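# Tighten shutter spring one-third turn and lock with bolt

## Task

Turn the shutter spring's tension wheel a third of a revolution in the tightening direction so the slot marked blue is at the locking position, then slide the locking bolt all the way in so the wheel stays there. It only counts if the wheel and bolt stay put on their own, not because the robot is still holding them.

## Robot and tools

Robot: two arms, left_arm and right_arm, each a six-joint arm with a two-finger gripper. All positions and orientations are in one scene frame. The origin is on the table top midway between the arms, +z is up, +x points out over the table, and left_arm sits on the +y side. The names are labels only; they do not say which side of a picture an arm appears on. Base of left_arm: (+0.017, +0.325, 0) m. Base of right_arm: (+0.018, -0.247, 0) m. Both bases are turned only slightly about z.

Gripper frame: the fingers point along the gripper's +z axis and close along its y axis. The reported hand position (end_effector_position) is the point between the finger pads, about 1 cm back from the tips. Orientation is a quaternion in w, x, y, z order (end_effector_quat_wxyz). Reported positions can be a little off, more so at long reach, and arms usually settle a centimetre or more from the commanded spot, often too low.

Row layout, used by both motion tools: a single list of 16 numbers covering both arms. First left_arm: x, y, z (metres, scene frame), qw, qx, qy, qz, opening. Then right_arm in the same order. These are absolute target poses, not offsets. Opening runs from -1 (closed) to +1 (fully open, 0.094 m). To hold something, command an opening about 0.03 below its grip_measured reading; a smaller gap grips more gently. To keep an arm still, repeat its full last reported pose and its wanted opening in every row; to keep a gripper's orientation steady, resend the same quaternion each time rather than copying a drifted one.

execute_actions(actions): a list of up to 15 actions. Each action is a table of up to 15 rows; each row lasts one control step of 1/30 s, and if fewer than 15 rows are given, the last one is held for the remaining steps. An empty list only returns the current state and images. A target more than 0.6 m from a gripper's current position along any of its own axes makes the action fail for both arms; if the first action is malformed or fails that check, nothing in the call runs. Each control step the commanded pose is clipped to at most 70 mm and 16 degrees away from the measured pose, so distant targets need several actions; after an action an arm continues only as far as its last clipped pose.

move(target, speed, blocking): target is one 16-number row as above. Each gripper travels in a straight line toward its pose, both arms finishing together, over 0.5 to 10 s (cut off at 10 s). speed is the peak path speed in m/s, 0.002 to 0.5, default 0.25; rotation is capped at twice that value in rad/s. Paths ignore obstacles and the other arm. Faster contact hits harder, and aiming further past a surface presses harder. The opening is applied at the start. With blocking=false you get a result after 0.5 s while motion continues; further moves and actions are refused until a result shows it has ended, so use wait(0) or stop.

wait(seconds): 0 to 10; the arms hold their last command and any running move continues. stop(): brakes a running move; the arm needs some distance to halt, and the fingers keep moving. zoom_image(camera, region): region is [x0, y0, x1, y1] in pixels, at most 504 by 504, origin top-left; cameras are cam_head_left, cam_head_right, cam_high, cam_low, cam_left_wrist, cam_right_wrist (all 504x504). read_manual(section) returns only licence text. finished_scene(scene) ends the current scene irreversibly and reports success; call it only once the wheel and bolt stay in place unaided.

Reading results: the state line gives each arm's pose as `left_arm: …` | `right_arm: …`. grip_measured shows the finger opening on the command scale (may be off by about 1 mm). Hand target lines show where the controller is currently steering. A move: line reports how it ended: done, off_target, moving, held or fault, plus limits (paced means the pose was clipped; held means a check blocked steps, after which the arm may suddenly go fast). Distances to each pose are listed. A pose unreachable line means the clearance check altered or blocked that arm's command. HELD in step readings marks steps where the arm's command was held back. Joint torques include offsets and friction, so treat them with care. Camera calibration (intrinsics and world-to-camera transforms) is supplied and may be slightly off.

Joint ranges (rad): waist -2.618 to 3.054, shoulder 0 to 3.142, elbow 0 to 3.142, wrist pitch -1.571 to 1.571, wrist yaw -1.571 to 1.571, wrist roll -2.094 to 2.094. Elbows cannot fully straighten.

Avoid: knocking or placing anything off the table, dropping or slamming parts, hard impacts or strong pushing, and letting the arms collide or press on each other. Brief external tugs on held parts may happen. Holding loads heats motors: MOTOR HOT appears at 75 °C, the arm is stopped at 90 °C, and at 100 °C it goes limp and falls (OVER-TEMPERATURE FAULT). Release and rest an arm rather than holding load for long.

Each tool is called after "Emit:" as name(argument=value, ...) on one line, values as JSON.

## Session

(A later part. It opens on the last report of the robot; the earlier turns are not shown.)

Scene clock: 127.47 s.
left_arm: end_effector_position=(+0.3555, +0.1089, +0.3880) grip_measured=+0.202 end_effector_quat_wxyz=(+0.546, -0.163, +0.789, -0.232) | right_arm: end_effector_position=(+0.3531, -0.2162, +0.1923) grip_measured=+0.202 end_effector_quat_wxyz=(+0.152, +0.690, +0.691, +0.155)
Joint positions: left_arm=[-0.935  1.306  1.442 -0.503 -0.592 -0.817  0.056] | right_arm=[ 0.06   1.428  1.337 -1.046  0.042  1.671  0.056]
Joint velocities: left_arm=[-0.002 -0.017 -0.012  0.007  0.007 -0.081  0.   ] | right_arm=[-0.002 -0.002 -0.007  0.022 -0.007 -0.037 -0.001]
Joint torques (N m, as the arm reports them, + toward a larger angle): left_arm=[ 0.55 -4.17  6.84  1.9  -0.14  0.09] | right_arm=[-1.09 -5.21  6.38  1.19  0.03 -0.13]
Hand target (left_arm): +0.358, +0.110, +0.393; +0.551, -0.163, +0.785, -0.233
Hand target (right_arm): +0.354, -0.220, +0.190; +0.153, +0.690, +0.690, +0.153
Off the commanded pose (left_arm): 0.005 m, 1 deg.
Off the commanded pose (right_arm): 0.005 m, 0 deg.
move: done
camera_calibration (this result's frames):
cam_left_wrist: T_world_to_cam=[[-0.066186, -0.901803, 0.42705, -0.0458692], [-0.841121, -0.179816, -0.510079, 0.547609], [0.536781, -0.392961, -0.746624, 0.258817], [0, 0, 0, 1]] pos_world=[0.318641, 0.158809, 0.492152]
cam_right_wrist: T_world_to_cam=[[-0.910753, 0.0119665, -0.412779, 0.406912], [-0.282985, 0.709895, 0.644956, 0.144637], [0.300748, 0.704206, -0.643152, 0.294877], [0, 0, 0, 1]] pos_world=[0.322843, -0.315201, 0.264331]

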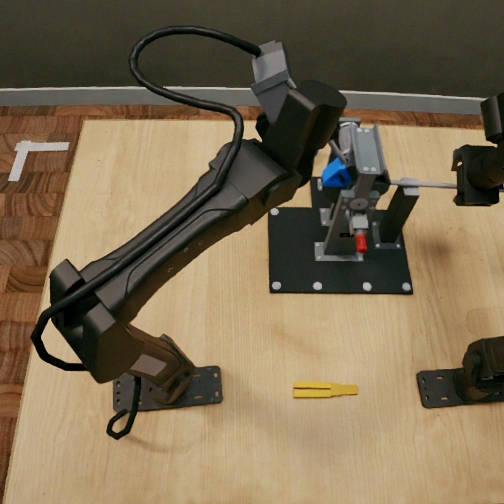

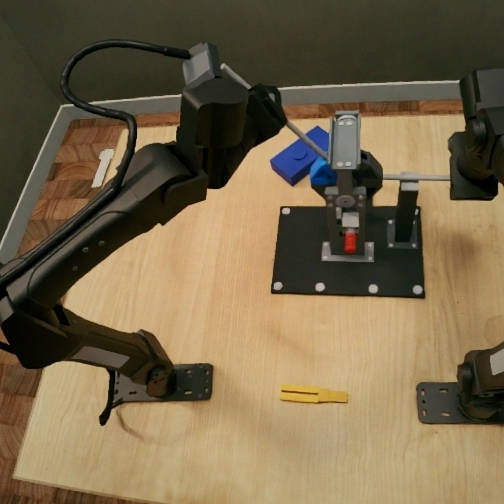

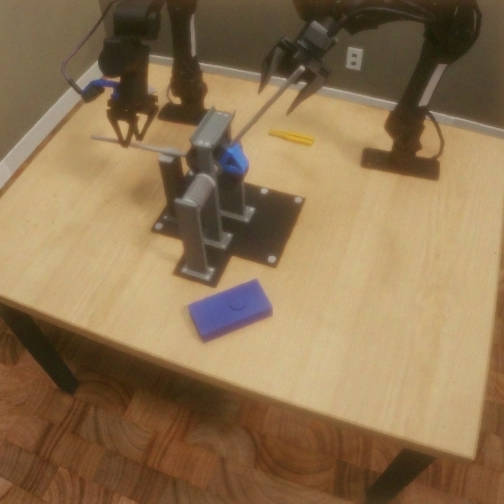

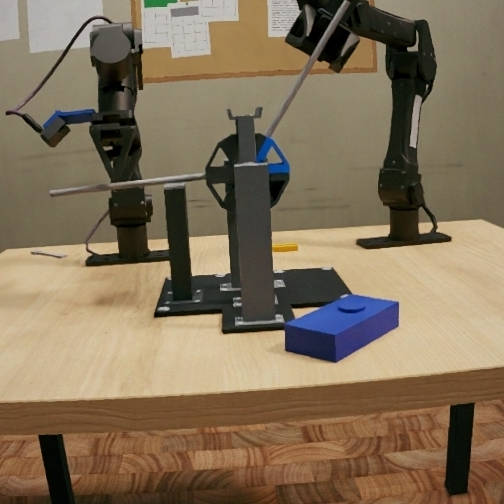

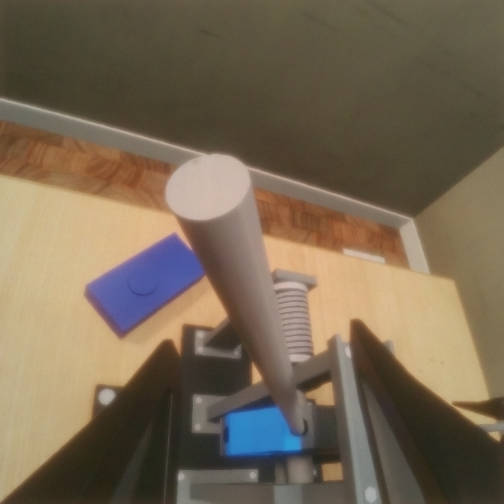

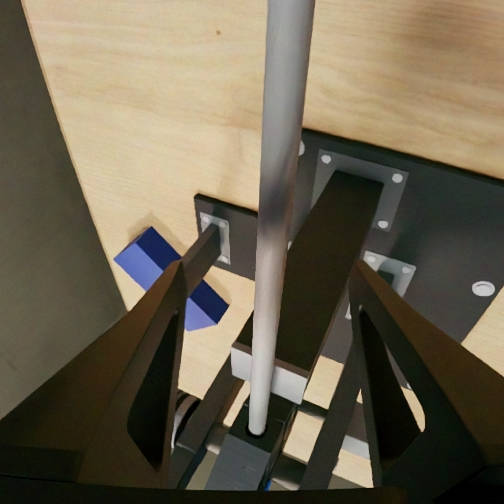

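Emit:
move(target=[0.364,0.117,0.400,0.546,-0.175,0.78,-0.25,-0.3, 0.358,-0.22,0.183,0.153,0.69,0.69,0.153,-0.3], speed=0.05)

Emit:
move(target=[0.364,0.117,0.400,0.546,-0.175,0.78,-0.25,-0.3, 0.358,-0.22,0.183,0.153,0.69,0.69,0.153,-0.85], speed=0.05)

Scene clock: 135.23 s.
left_arm: end_effector_position=(+0.3624, +0.1151, +0.3866) grip_measured=-0.298 end_effector_quat_wxyz=(+0.539, -0.169, +0.790, -0.238) | right_arm: end_effector_position=(+0.3564, -0.2158, +0.1858) grip_measured=-0.299 end_effector_quat_wxyz=(+0.152, +0.690, +0.691, +0.155)
Joint positions: left_arm=[-0.893  1.306  1.442 -0.502 -0.544 -0.823  0.033] | right_arm=[ 0.06   1.436  1.318 -1.017  0.042  1.67   0.033]
Joint velocities: left_arm=[-0.017 -0.007 -0.007  0.022  0.007 -0.007 -0.001] | right_arm=[-0.012 -0.002  0.017  0.007  0.022  0.007  0.001]
Joint torques (N m, as the arm reports them, + toward a larger angle): left_arm=[ 0.54 -4.6   7.99  1.96 -0.14  0.01] | right_arm=[-1.2  -5.08  6.33  1.17 -0.01 -0.12]
Hand target (left_arm): +0.363, +0.117, +0.400; +0.547, -0.175, +0.780, -0.250
Hand target (right_arm): +0.358, -0.220, +0.183; +0.153, +0.690, +0.690, +0.153
Off the commanded pose (left_arm): 0.014 m, 2 deg.
Off the commanded pose (right_arm): 0.005 m, 0 deg.
move: off_target (left_arm)
camera_calibration (this result's frames):
cam_left_wrist: T_world_to_cam=[[-0.0617629, -0.893827, 0.444137, -0.0483764], [-0.847698, -0.187923, -0.496078, 0.55165], [0.526872, -0.407133, -0.746089, 0.261532], [0, 0, 0, 1]] pos_world=[0.326851, 0.166906, 0.490273]
cam_right_wrist: T_world_to_cam=[[-0.910463, 0.011234, -0.413437, 0.407176], [-0.284057, 0.709585, 0.644826, 0.149789], [0.300613, 0.70453, -0.64286, 0.289454], [0, 0, 0, 1]] pos_world=[0.326254, -0.314791, 0.257833]

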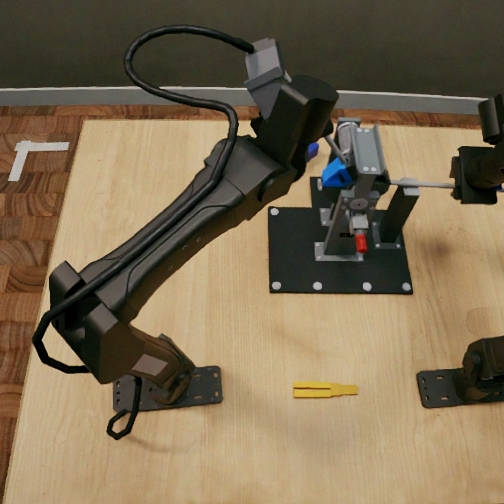

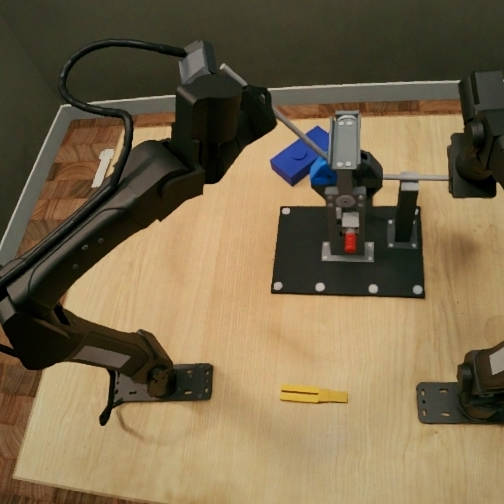

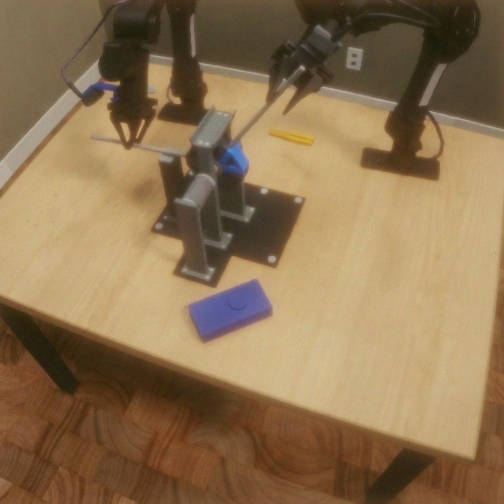

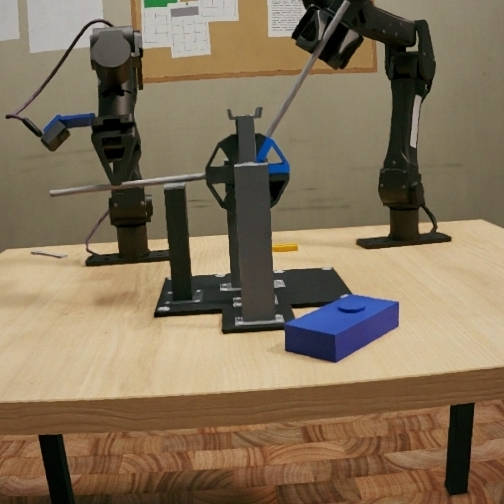

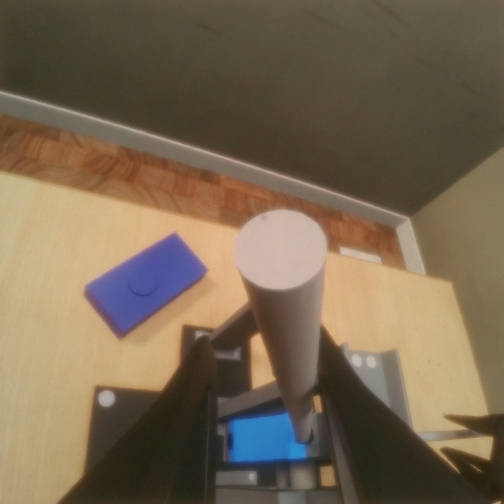

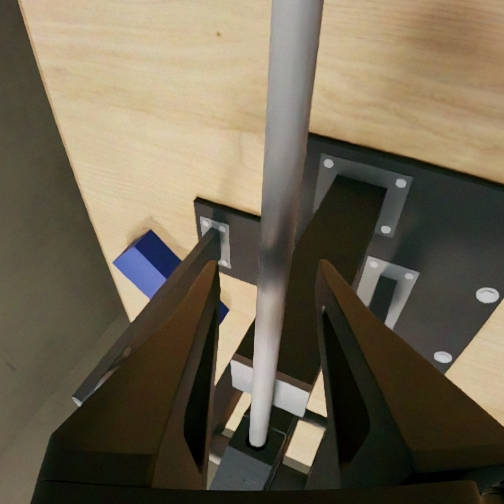

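Scene clock: 135.93 s.
left_arm: end_effector_position=(+0.3622, +0.1146, +0.3865) grip_measured=-0.298 end_effector_quat_wxyz=(+0.538, -0.169, +0.790, -0.239) | right_arm: end_effector_position=(+0.3565, -0.2157, +0.1859) grip_measured=-0.830 end_effector_quat_wxyz=(+0.152, +0.690, +0.691, +0.155)
Joint positions: left_arm=[-0.893  1.306  1.442 -0.502 -0.541 -0.824  0.033] | right_arm=[ 0.06   1.436  1.318 -1.017  0.042  1.67   0.008]
Joint velocities: left_arm=[-0.002 -0.007 -0.007  0.051 -0.051 -0.007  0.   ] | right_arm=[-0.002 -0.002  0.002 -0.022  0.007  0.022  0.   ]
Joint torques (N m, as the arm reports them, + toward a larger angle): left_arm=[ 0.58 -4.54  8.03  1.94 -0.14  0.  ] | right_arm=[-1.21 -5.12  6.47  1.18  0.01 -0.15]
Hand target (left_arm): +0.363, +0.117, +0.400; +0.546, -0.175, +0.780, -0.250
Hand target (right_arm): +0.358, -0.220, +0.183; +0.153, +0.690, +0.690, +0.153
Off the commanded pose (left_arm): 0.014 m, 2 deg.
Off the commanded pose (right_arm): 0.005 m, 0 deg.
move: off_target (left_arm)
camera_calibration (this result's frames):
cam_left_wrist: T_world_to_cam=[[-0.0636943, -0.893002, 0.445522, -0.0487316], [-0.848641, -0.186439, -0.495024, 0.551148], [0.52512, -0.409619, -0.745963, 0.262192], [0, 0, 0, 1]] pos_world=[0.326941, 0.166637, 0.490128]
cam_right_wrist: T_world_to_cam=[[-0.910303, 0.0116329, -0.413778, 0.407363], [-0.284055, 0.709552, 0.644863, 0.149766], [0.301099, 0.704557, -0.642603, 0.289233], [0, 0, 0, 1]] pos_world=[0.326278, -0.314786, 0.257841]

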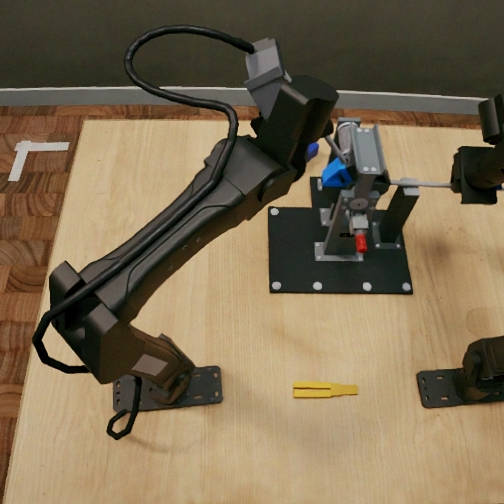

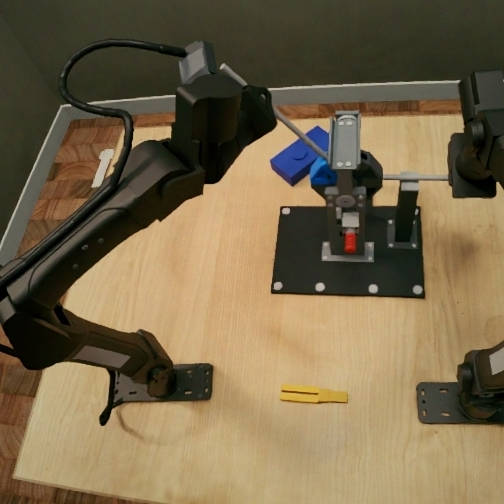

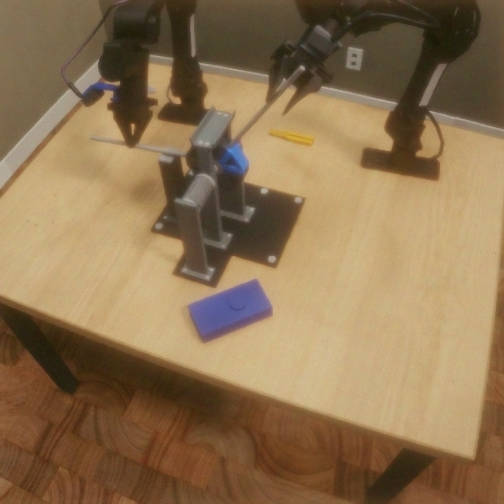

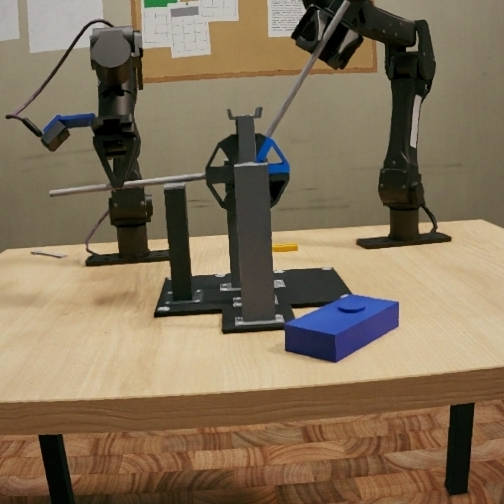

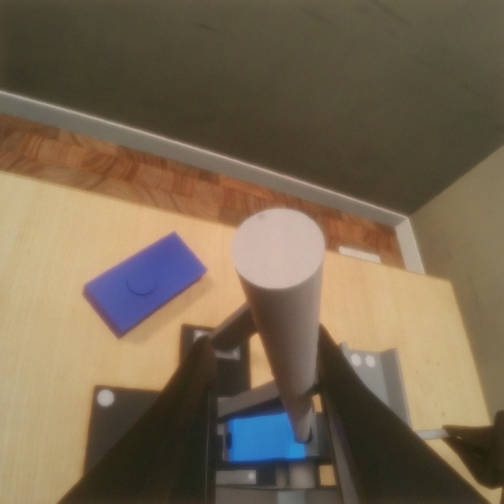

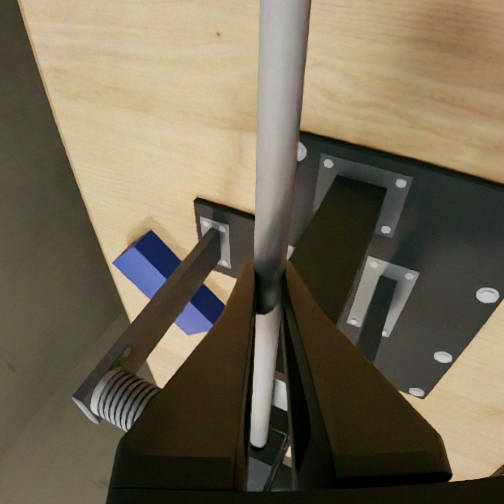

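Emit:
move(target=[0.364,0.119,0.414,0.546,-0.175,0.78,-0.25,-0.3, 0.358,-0.30,0.186,0.153,0.69,0.69,0.153,-0.87], speed=0.06)

Scene clock: 142.27 s.
left_arm: end_effector_position=(+0.3621, +0.1168, +0.4037) grip_measured=-0.298 end_effector_quat_wxyz=(+0.542, -0.172, +0.785, -0.246) | right_arm: end_effector_position=(+0.3539, -0.2961, +0.1783) grip_measured=-0.830 end_effector_quat_wxyz=(+0.140, +0.695, +0.689, +0.150)
Joint positions: left_arm=[-0.887  1.315  1.507 -0.537 -0.536 -0.824  0.033] | right_arm=[-0.247  1.459  1.318 -1.026 -0.091  1.401  0.008]
Joint velocities: left_arm=[-0.007  0.017  0.002  0.051  0.007  0.066  0.001] | right_arm=[ 0.002 -0.012 -0.012  0.022  0.037 -0.007 -0.001]
Joint torques (N m, as the arm reports them, + toward a larger angle): left_arm=[ 0.61 -3.9   8.36  1.76 -0.11  0.02] | right_arm=[-0.85 -5.56  8.7   1.03 -0.03 -0.23]
Hand target (left_arm): +0.363, +0.119, +0.414; +0.547, -0.175, +0.780, -0.250
Hand target (right_arm): +0.357, -0.300, +0.186; +0.150, +0.691, +0.690, +0.154
Off the commanded pose (left_arm): 0.011 m, 1 deg.
Off the commanded pose (right_arm): 0.010 m, 2 deg.
move: off_target (left_arm)
camera_calibration (this result's frames):
cam_left_wrist: T_world_to_cam=[[-0.0682014, -0.886321, 0.458021, -0.0586342], [-0.842273, -0.194905, -0.502582, 0.561719], [0.53472, -0.420055, -0.733231, 0.268606], [0, 0, 0, 1]] pos_world=[0.325492, 0.170343, 0.506116]
cam_right_wrist: T_world_to_cam=[[-0.91978, 0.0225262, -0.391788, 0.405463], [-0.263651, 0.70401, 0.659437, 0.199461], [0.290678, 0.709833, -0.641595, 0.346877], [0, 0, 0, 1]] pos_world=[0.324695, -0.39578, 0.249878]

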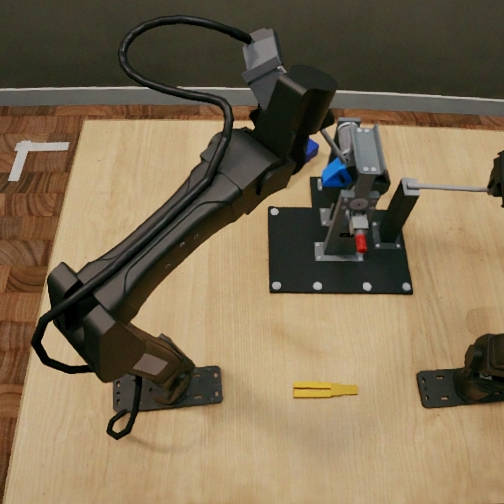

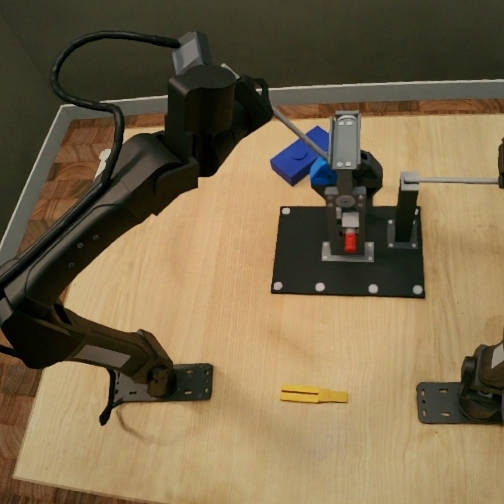

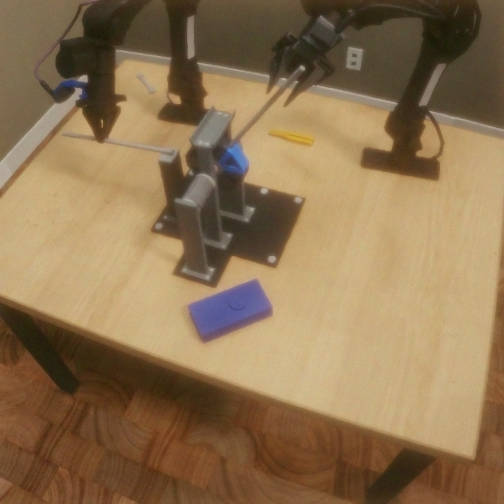

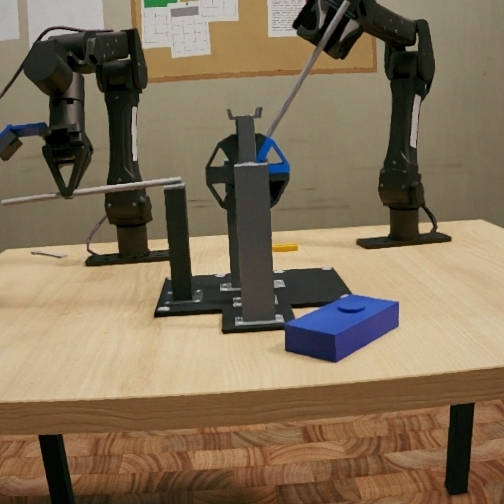

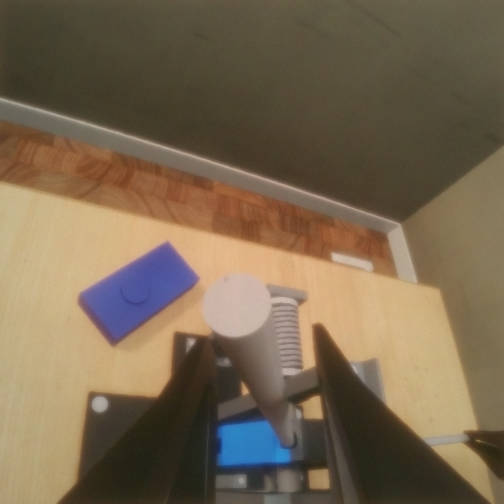

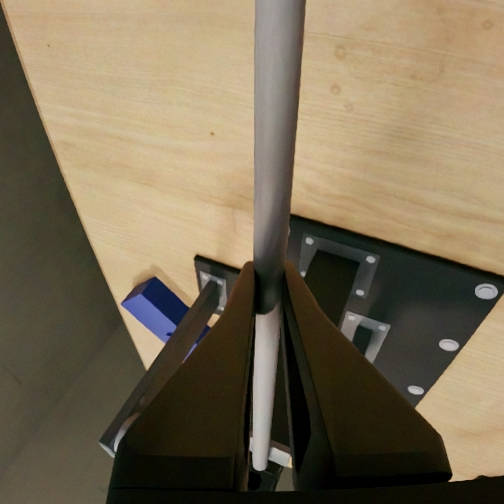

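Emit:
move(target=[0.364,0.121,0.412,0.546,-0.175,0.78,-0.25,-0.87, 0.35,-0.385,0.19,0.183,0.683,0.696,0.123,-0.87], speed=0.1)

Emit:
move(target=[0.364,0.121,0.412,0.546,-0.175,0.78,-0.25,-0.87, 0.35,-0.385,0.03,0.183,0.683,0.696,0.123,-0.87], speed=0.12)

Scene clock: 150.47 s.
left_arm: end_effector_position=(+0.3622, +0.1159, +0.4040) grip_measured=-0.828 end_effector_quat_wxyz=(+0.542, -0.166, +0.786, -0.246) | right_arm: end_effector_position=(+0.3413, -0.3802, +0.1739) grip_measured=-0.830 end_effector_quat_wxyz=(+0.159, +0.690, +0.697, +0.113)
Joint positions: left_arm=[-0.886  1.315  1.507 -0.535 -0.529 -0.813  0.008] | right_arm=[-0.499  1.519  1.365 -1.038 -0.107  1.132  0.008]
Joint velocities: left_arm=[-0.002  0.002  0.002  0.022  0.022 -0.037  0.001] | right_arm=[ 0.002 -0.012 -0.002 -0.051 -0.051 -0.066 -0.   ]
Joint torques (N m, as the arm reports them, + toward a larger angle): left_arm=[ 0.88 -4.46  7.5   1.82 -0.13 -0.05] | right_arm=[-0.92 -6.56 10.06  1.09 -0.17 -0.11]
Hand target (left_arm): +0.364, +0.121, +0.412; +0.546, -0.175, +0.780, -0.250
Hand target (right_arm): +0.349, -0.385, +0.190; +0.181, +0.684, +0.696, +0.125
Off the commanded pose (left_arm): 0.010 m, 1 deg.
Off the commanded pose (right_arm): 0.019 m, 3 deg.
move: off_target (right_arm)
camera_calibration (this result's frames):
cam_left_wrist: T_world_to_cam=[[-0.0770272, -0.888814, 0.451747, -0.0535083], [-0.842904, -0.183949, -0.505643, 0.561943], [0.532521, -0.419728, -0.735016, 0.269848], [0, 0, 0, 1]] pos_world=[0.325843, 0.169072, 0.506657]
cam_right_wrist: T_world_to_cam=[[-0.929936, -0.00959203, -0.367596, 0.381101], [-0.247353, 0.756013, 0.606021, 0.281764], [0.272094, 0.654487, -0.705416, 0.403787], [0, 0, 0, 1]] pos_world=[0.314227, -0.473635, 0.254174]

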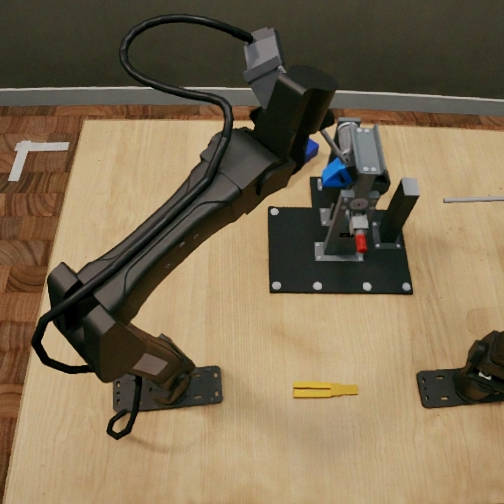

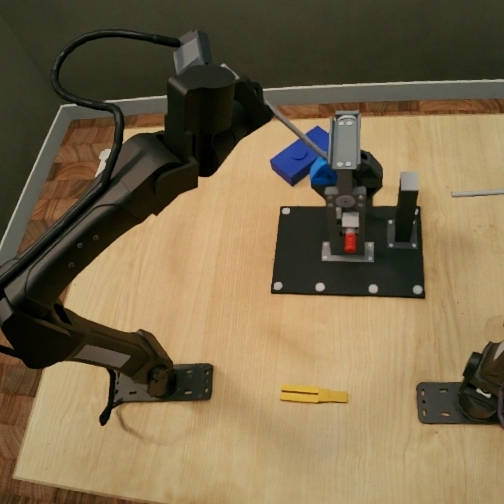

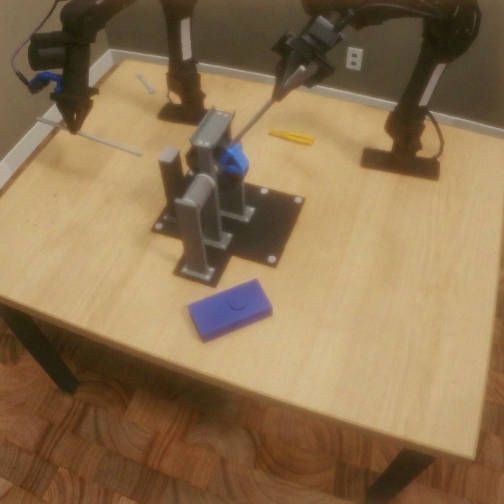

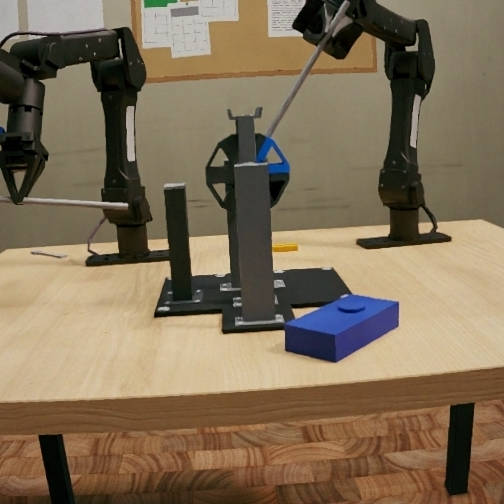

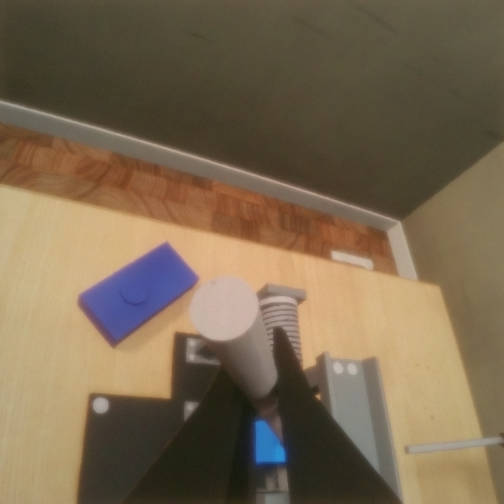

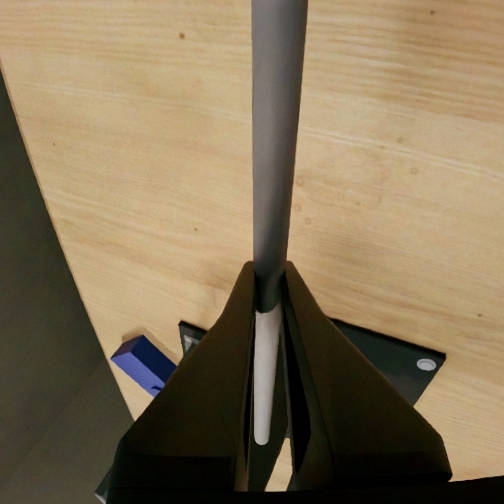

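Scene clock: 152.33 s.
left_arm: end_effector_position=(+0.3622, +0.1159, +0.4040) grip_measured=-0.828 end_effector_quat_wxyz=(+0.543, -0.166, +0.786, -0.246) | right_arm: end_effector_position=(+0.3400, -0.3796, +0.0252) grip_measured=-0.830 end_effector_quat_wxyz=(+0.168, +0.688, +0.697, +0.115)
Joint positions: left_arm=[-0.886  1.315  1.507 -0.535 -0.529 -0.811  0.008] | right_arm=[-0.499  1.629  0.853 -0.399 -0.107  1.131  0.008]
Joint velocities: left_arm=[-0.012  0.002  0.007  0.081 -0.022  0.022 -0.001] | right_arm=[-0.002  0.002  0.002  0.037 -0.022 -0.125 -0.   ]
Joint torques (N m, as the arm reports them, + toward a larger angle): left_arm=[ 0.9  -4.46  7.53  1.83 -0.12 -0.06] | right_arm=[-0.5  -7.31  6.52  1.29 -0.12 -0.13]
Hand target (left_arm): +0.364, +0.121, +0.412; +0.546, -0.175, +0.780, -0.250
Hand target (right_arm): +0.346, -0.383, +0.030; +0.183, +0.683, +0.696, +0.123
Off the commanded pose (left_arm): 0.010 m, 1 deg.
Off the commanded pose (right_arm): 0.012 m, 2 deg.
move: off_target (right_arm)
camera_calibration (this result's frames):
cam_left_wrist: T_world_to_cam=[[-0.077687, -0.889303, 0.450671, -0.0528306], [-0.842688, -0.182988, -0.506351, 0.562094], [0.532767, -0.419112, -0.73519, 0.269797], [0, 0, 0, 1]] pos_world=[0.325827, 0.168949, 0.506778]
cam_right_wrist: T_world_to_cam=[[-0.924027, -0.0135899, -0.382085, 0.322063], [-0.257606, 0.760591, 0.595937, 0.376568], [0.282512, 0.64909, -0.706307, 0.293255], [0, 0, 0, 1]] pos_world=[0.311753, -0.472385, 0.105773]

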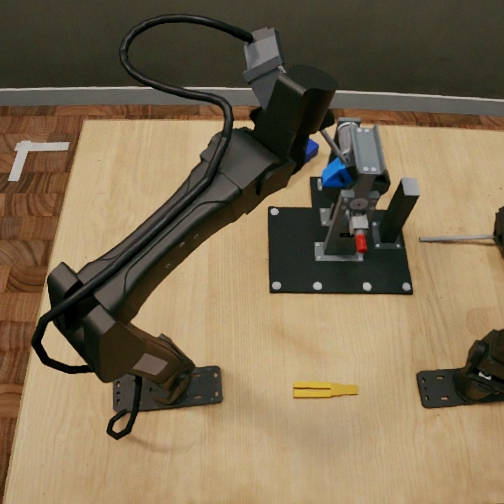

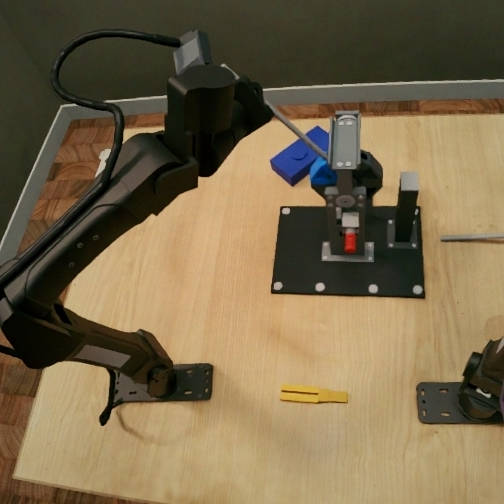

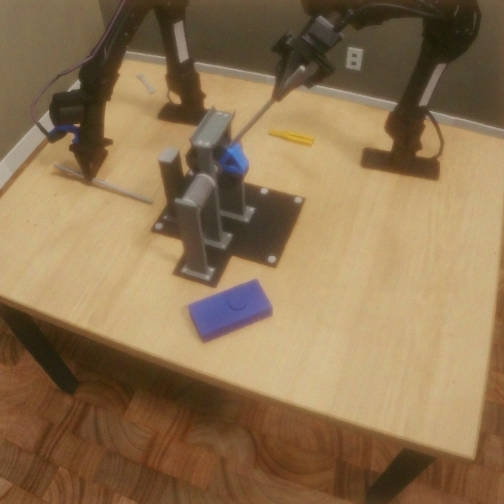

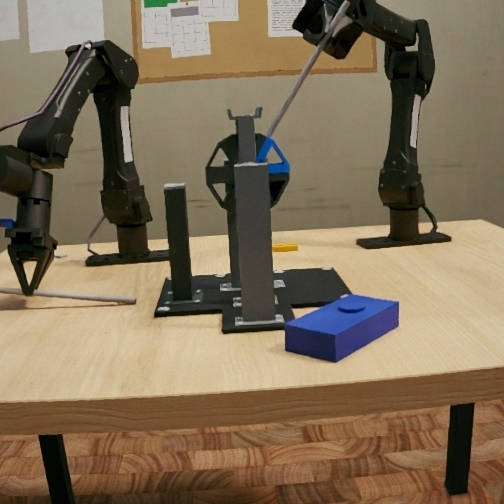

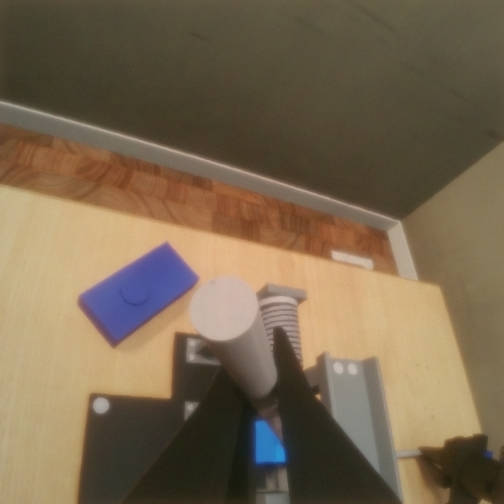

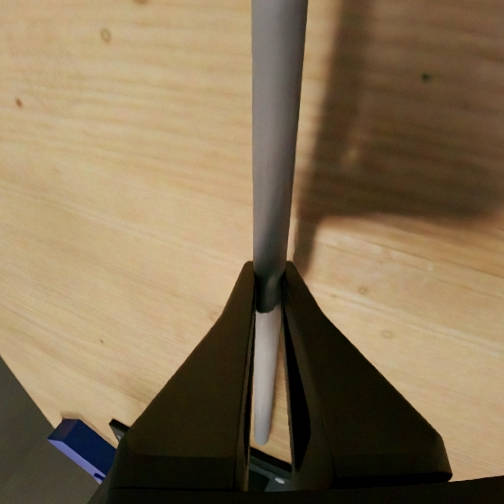

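Emit:
move(target=[0.364,0.121,0.412,0.546,-0.175,0.78,-0.25,-0.87, 0.35,-0.385,0.015,0.153,0.69,0.69,0.153,-0.87], speed=0.04)

Emit:
zoom_image(camera="cam_low", region=[0, 220, 220, 340])

Scene clock: 163.60 s.
left_arm: end_effector_position=(+0.3622, +0.1159, +0.4040) grip_measured=-0.828 end_effector_quat_wxyz=(+0.543, -0.166, +0.786, -0.245) | right_arm: end_effector_position=(+0.3379, -0.3759, +0.0057) grip_measured=-0.831 end_effector_quat_wxyz=(+0.131, +0.696, +0.692, +0.143)
Joint positions: left_arm=[-0.886  1.315  1.507 -0.535 -0.529 -0.811  0.008] | right_arm=[-0.536  1.699  0.853 -0.384 -0.192  1.125  0.008]
Joint velocities: left_arm=[ 0.002 -0.012 -0.002  0.007  0.066 -0.066  0.001] | right_arm=[ 0.002 -0.007  0.002  0.037 -0.037 -0.007 -0.   ]
Joint torques (N m, as the arm reports them, + toward a larger angle): left_arm=[ 0.89 -4.47  7.54  1.83 -0.13 -0.06] | right_arm=[-1.19 -7.25  7.95  1.18 -0.17 -0.13]
Hand target (left_arm): +0.364, +0.121, +0.412; +0.546, -0.175, +0.780, -0.250
Hand target (right_arm): +0.349, -0.385, +0.015; +0.153, +0.690, +0.691, +0.153
Off the commanded pose (left_arm): 0.010 m, 1 deg.
Off the commanded pose (right_arm): 0.018 m, 3 deg.
move: off_target (right_arm)
camera_calibration (this result's frames):
cam_left_wrist: T_world_to_cam=[[-0.0778211, -0.889455, 0.450348, -0.0526338], [-0.842669, -0.182714, -0.506483, 0.562108], [0.532779, -0.418909, -0.735297, 0.269813], [0, 0, 0, 1]] pos_world=[0.325824, 0.168917, 0.506794]
cam_right_wrist: T_world_to_cam=[[-0.929257, 0.0214216, -0.368812, 0.327501], [-0.248734, 0.701861, 0.667475, 0.359375], [0.273153, 0.711992, -0.646881, 0.304195], [0, 0, 0, 1]] pos_world=[0.310629, -0.475831, 0.0776903]

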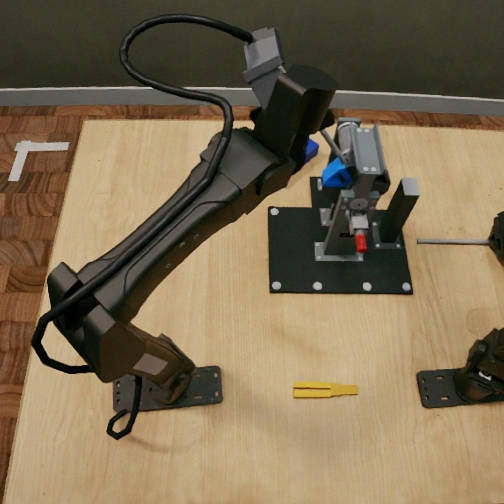

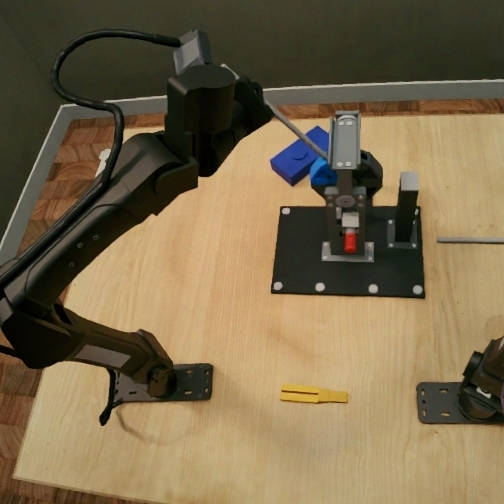

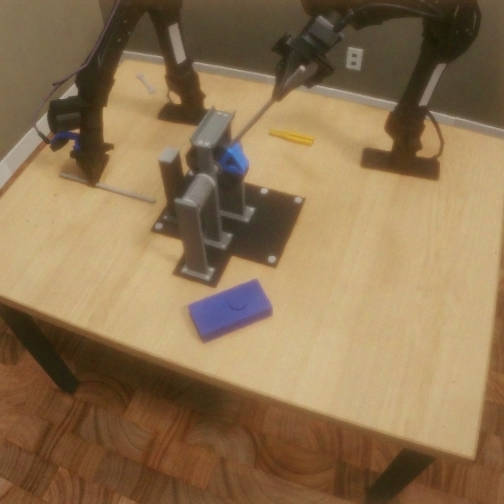

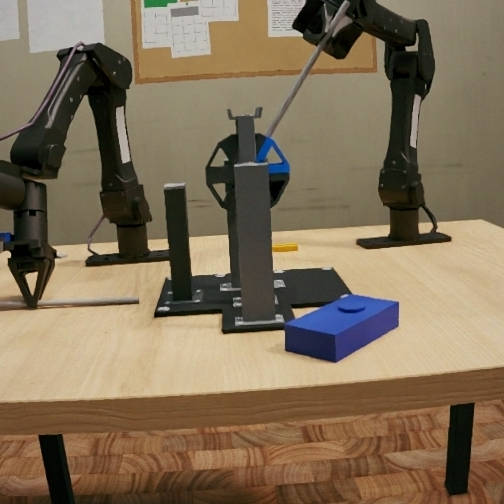

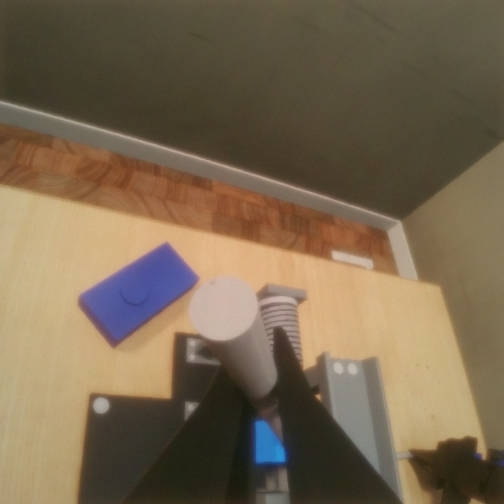

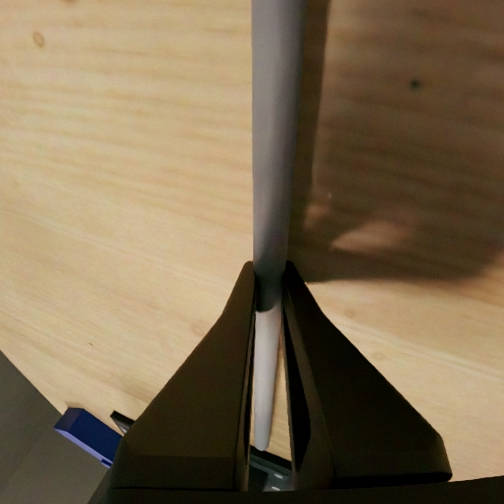

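Region (0, 220, 220, 340) of cam_low's 504x504 image, scaled by 2.291, with more detail than that image has; it fills the top 275 rows of this view, and the rest is white.

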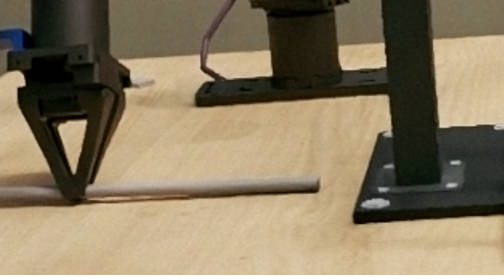

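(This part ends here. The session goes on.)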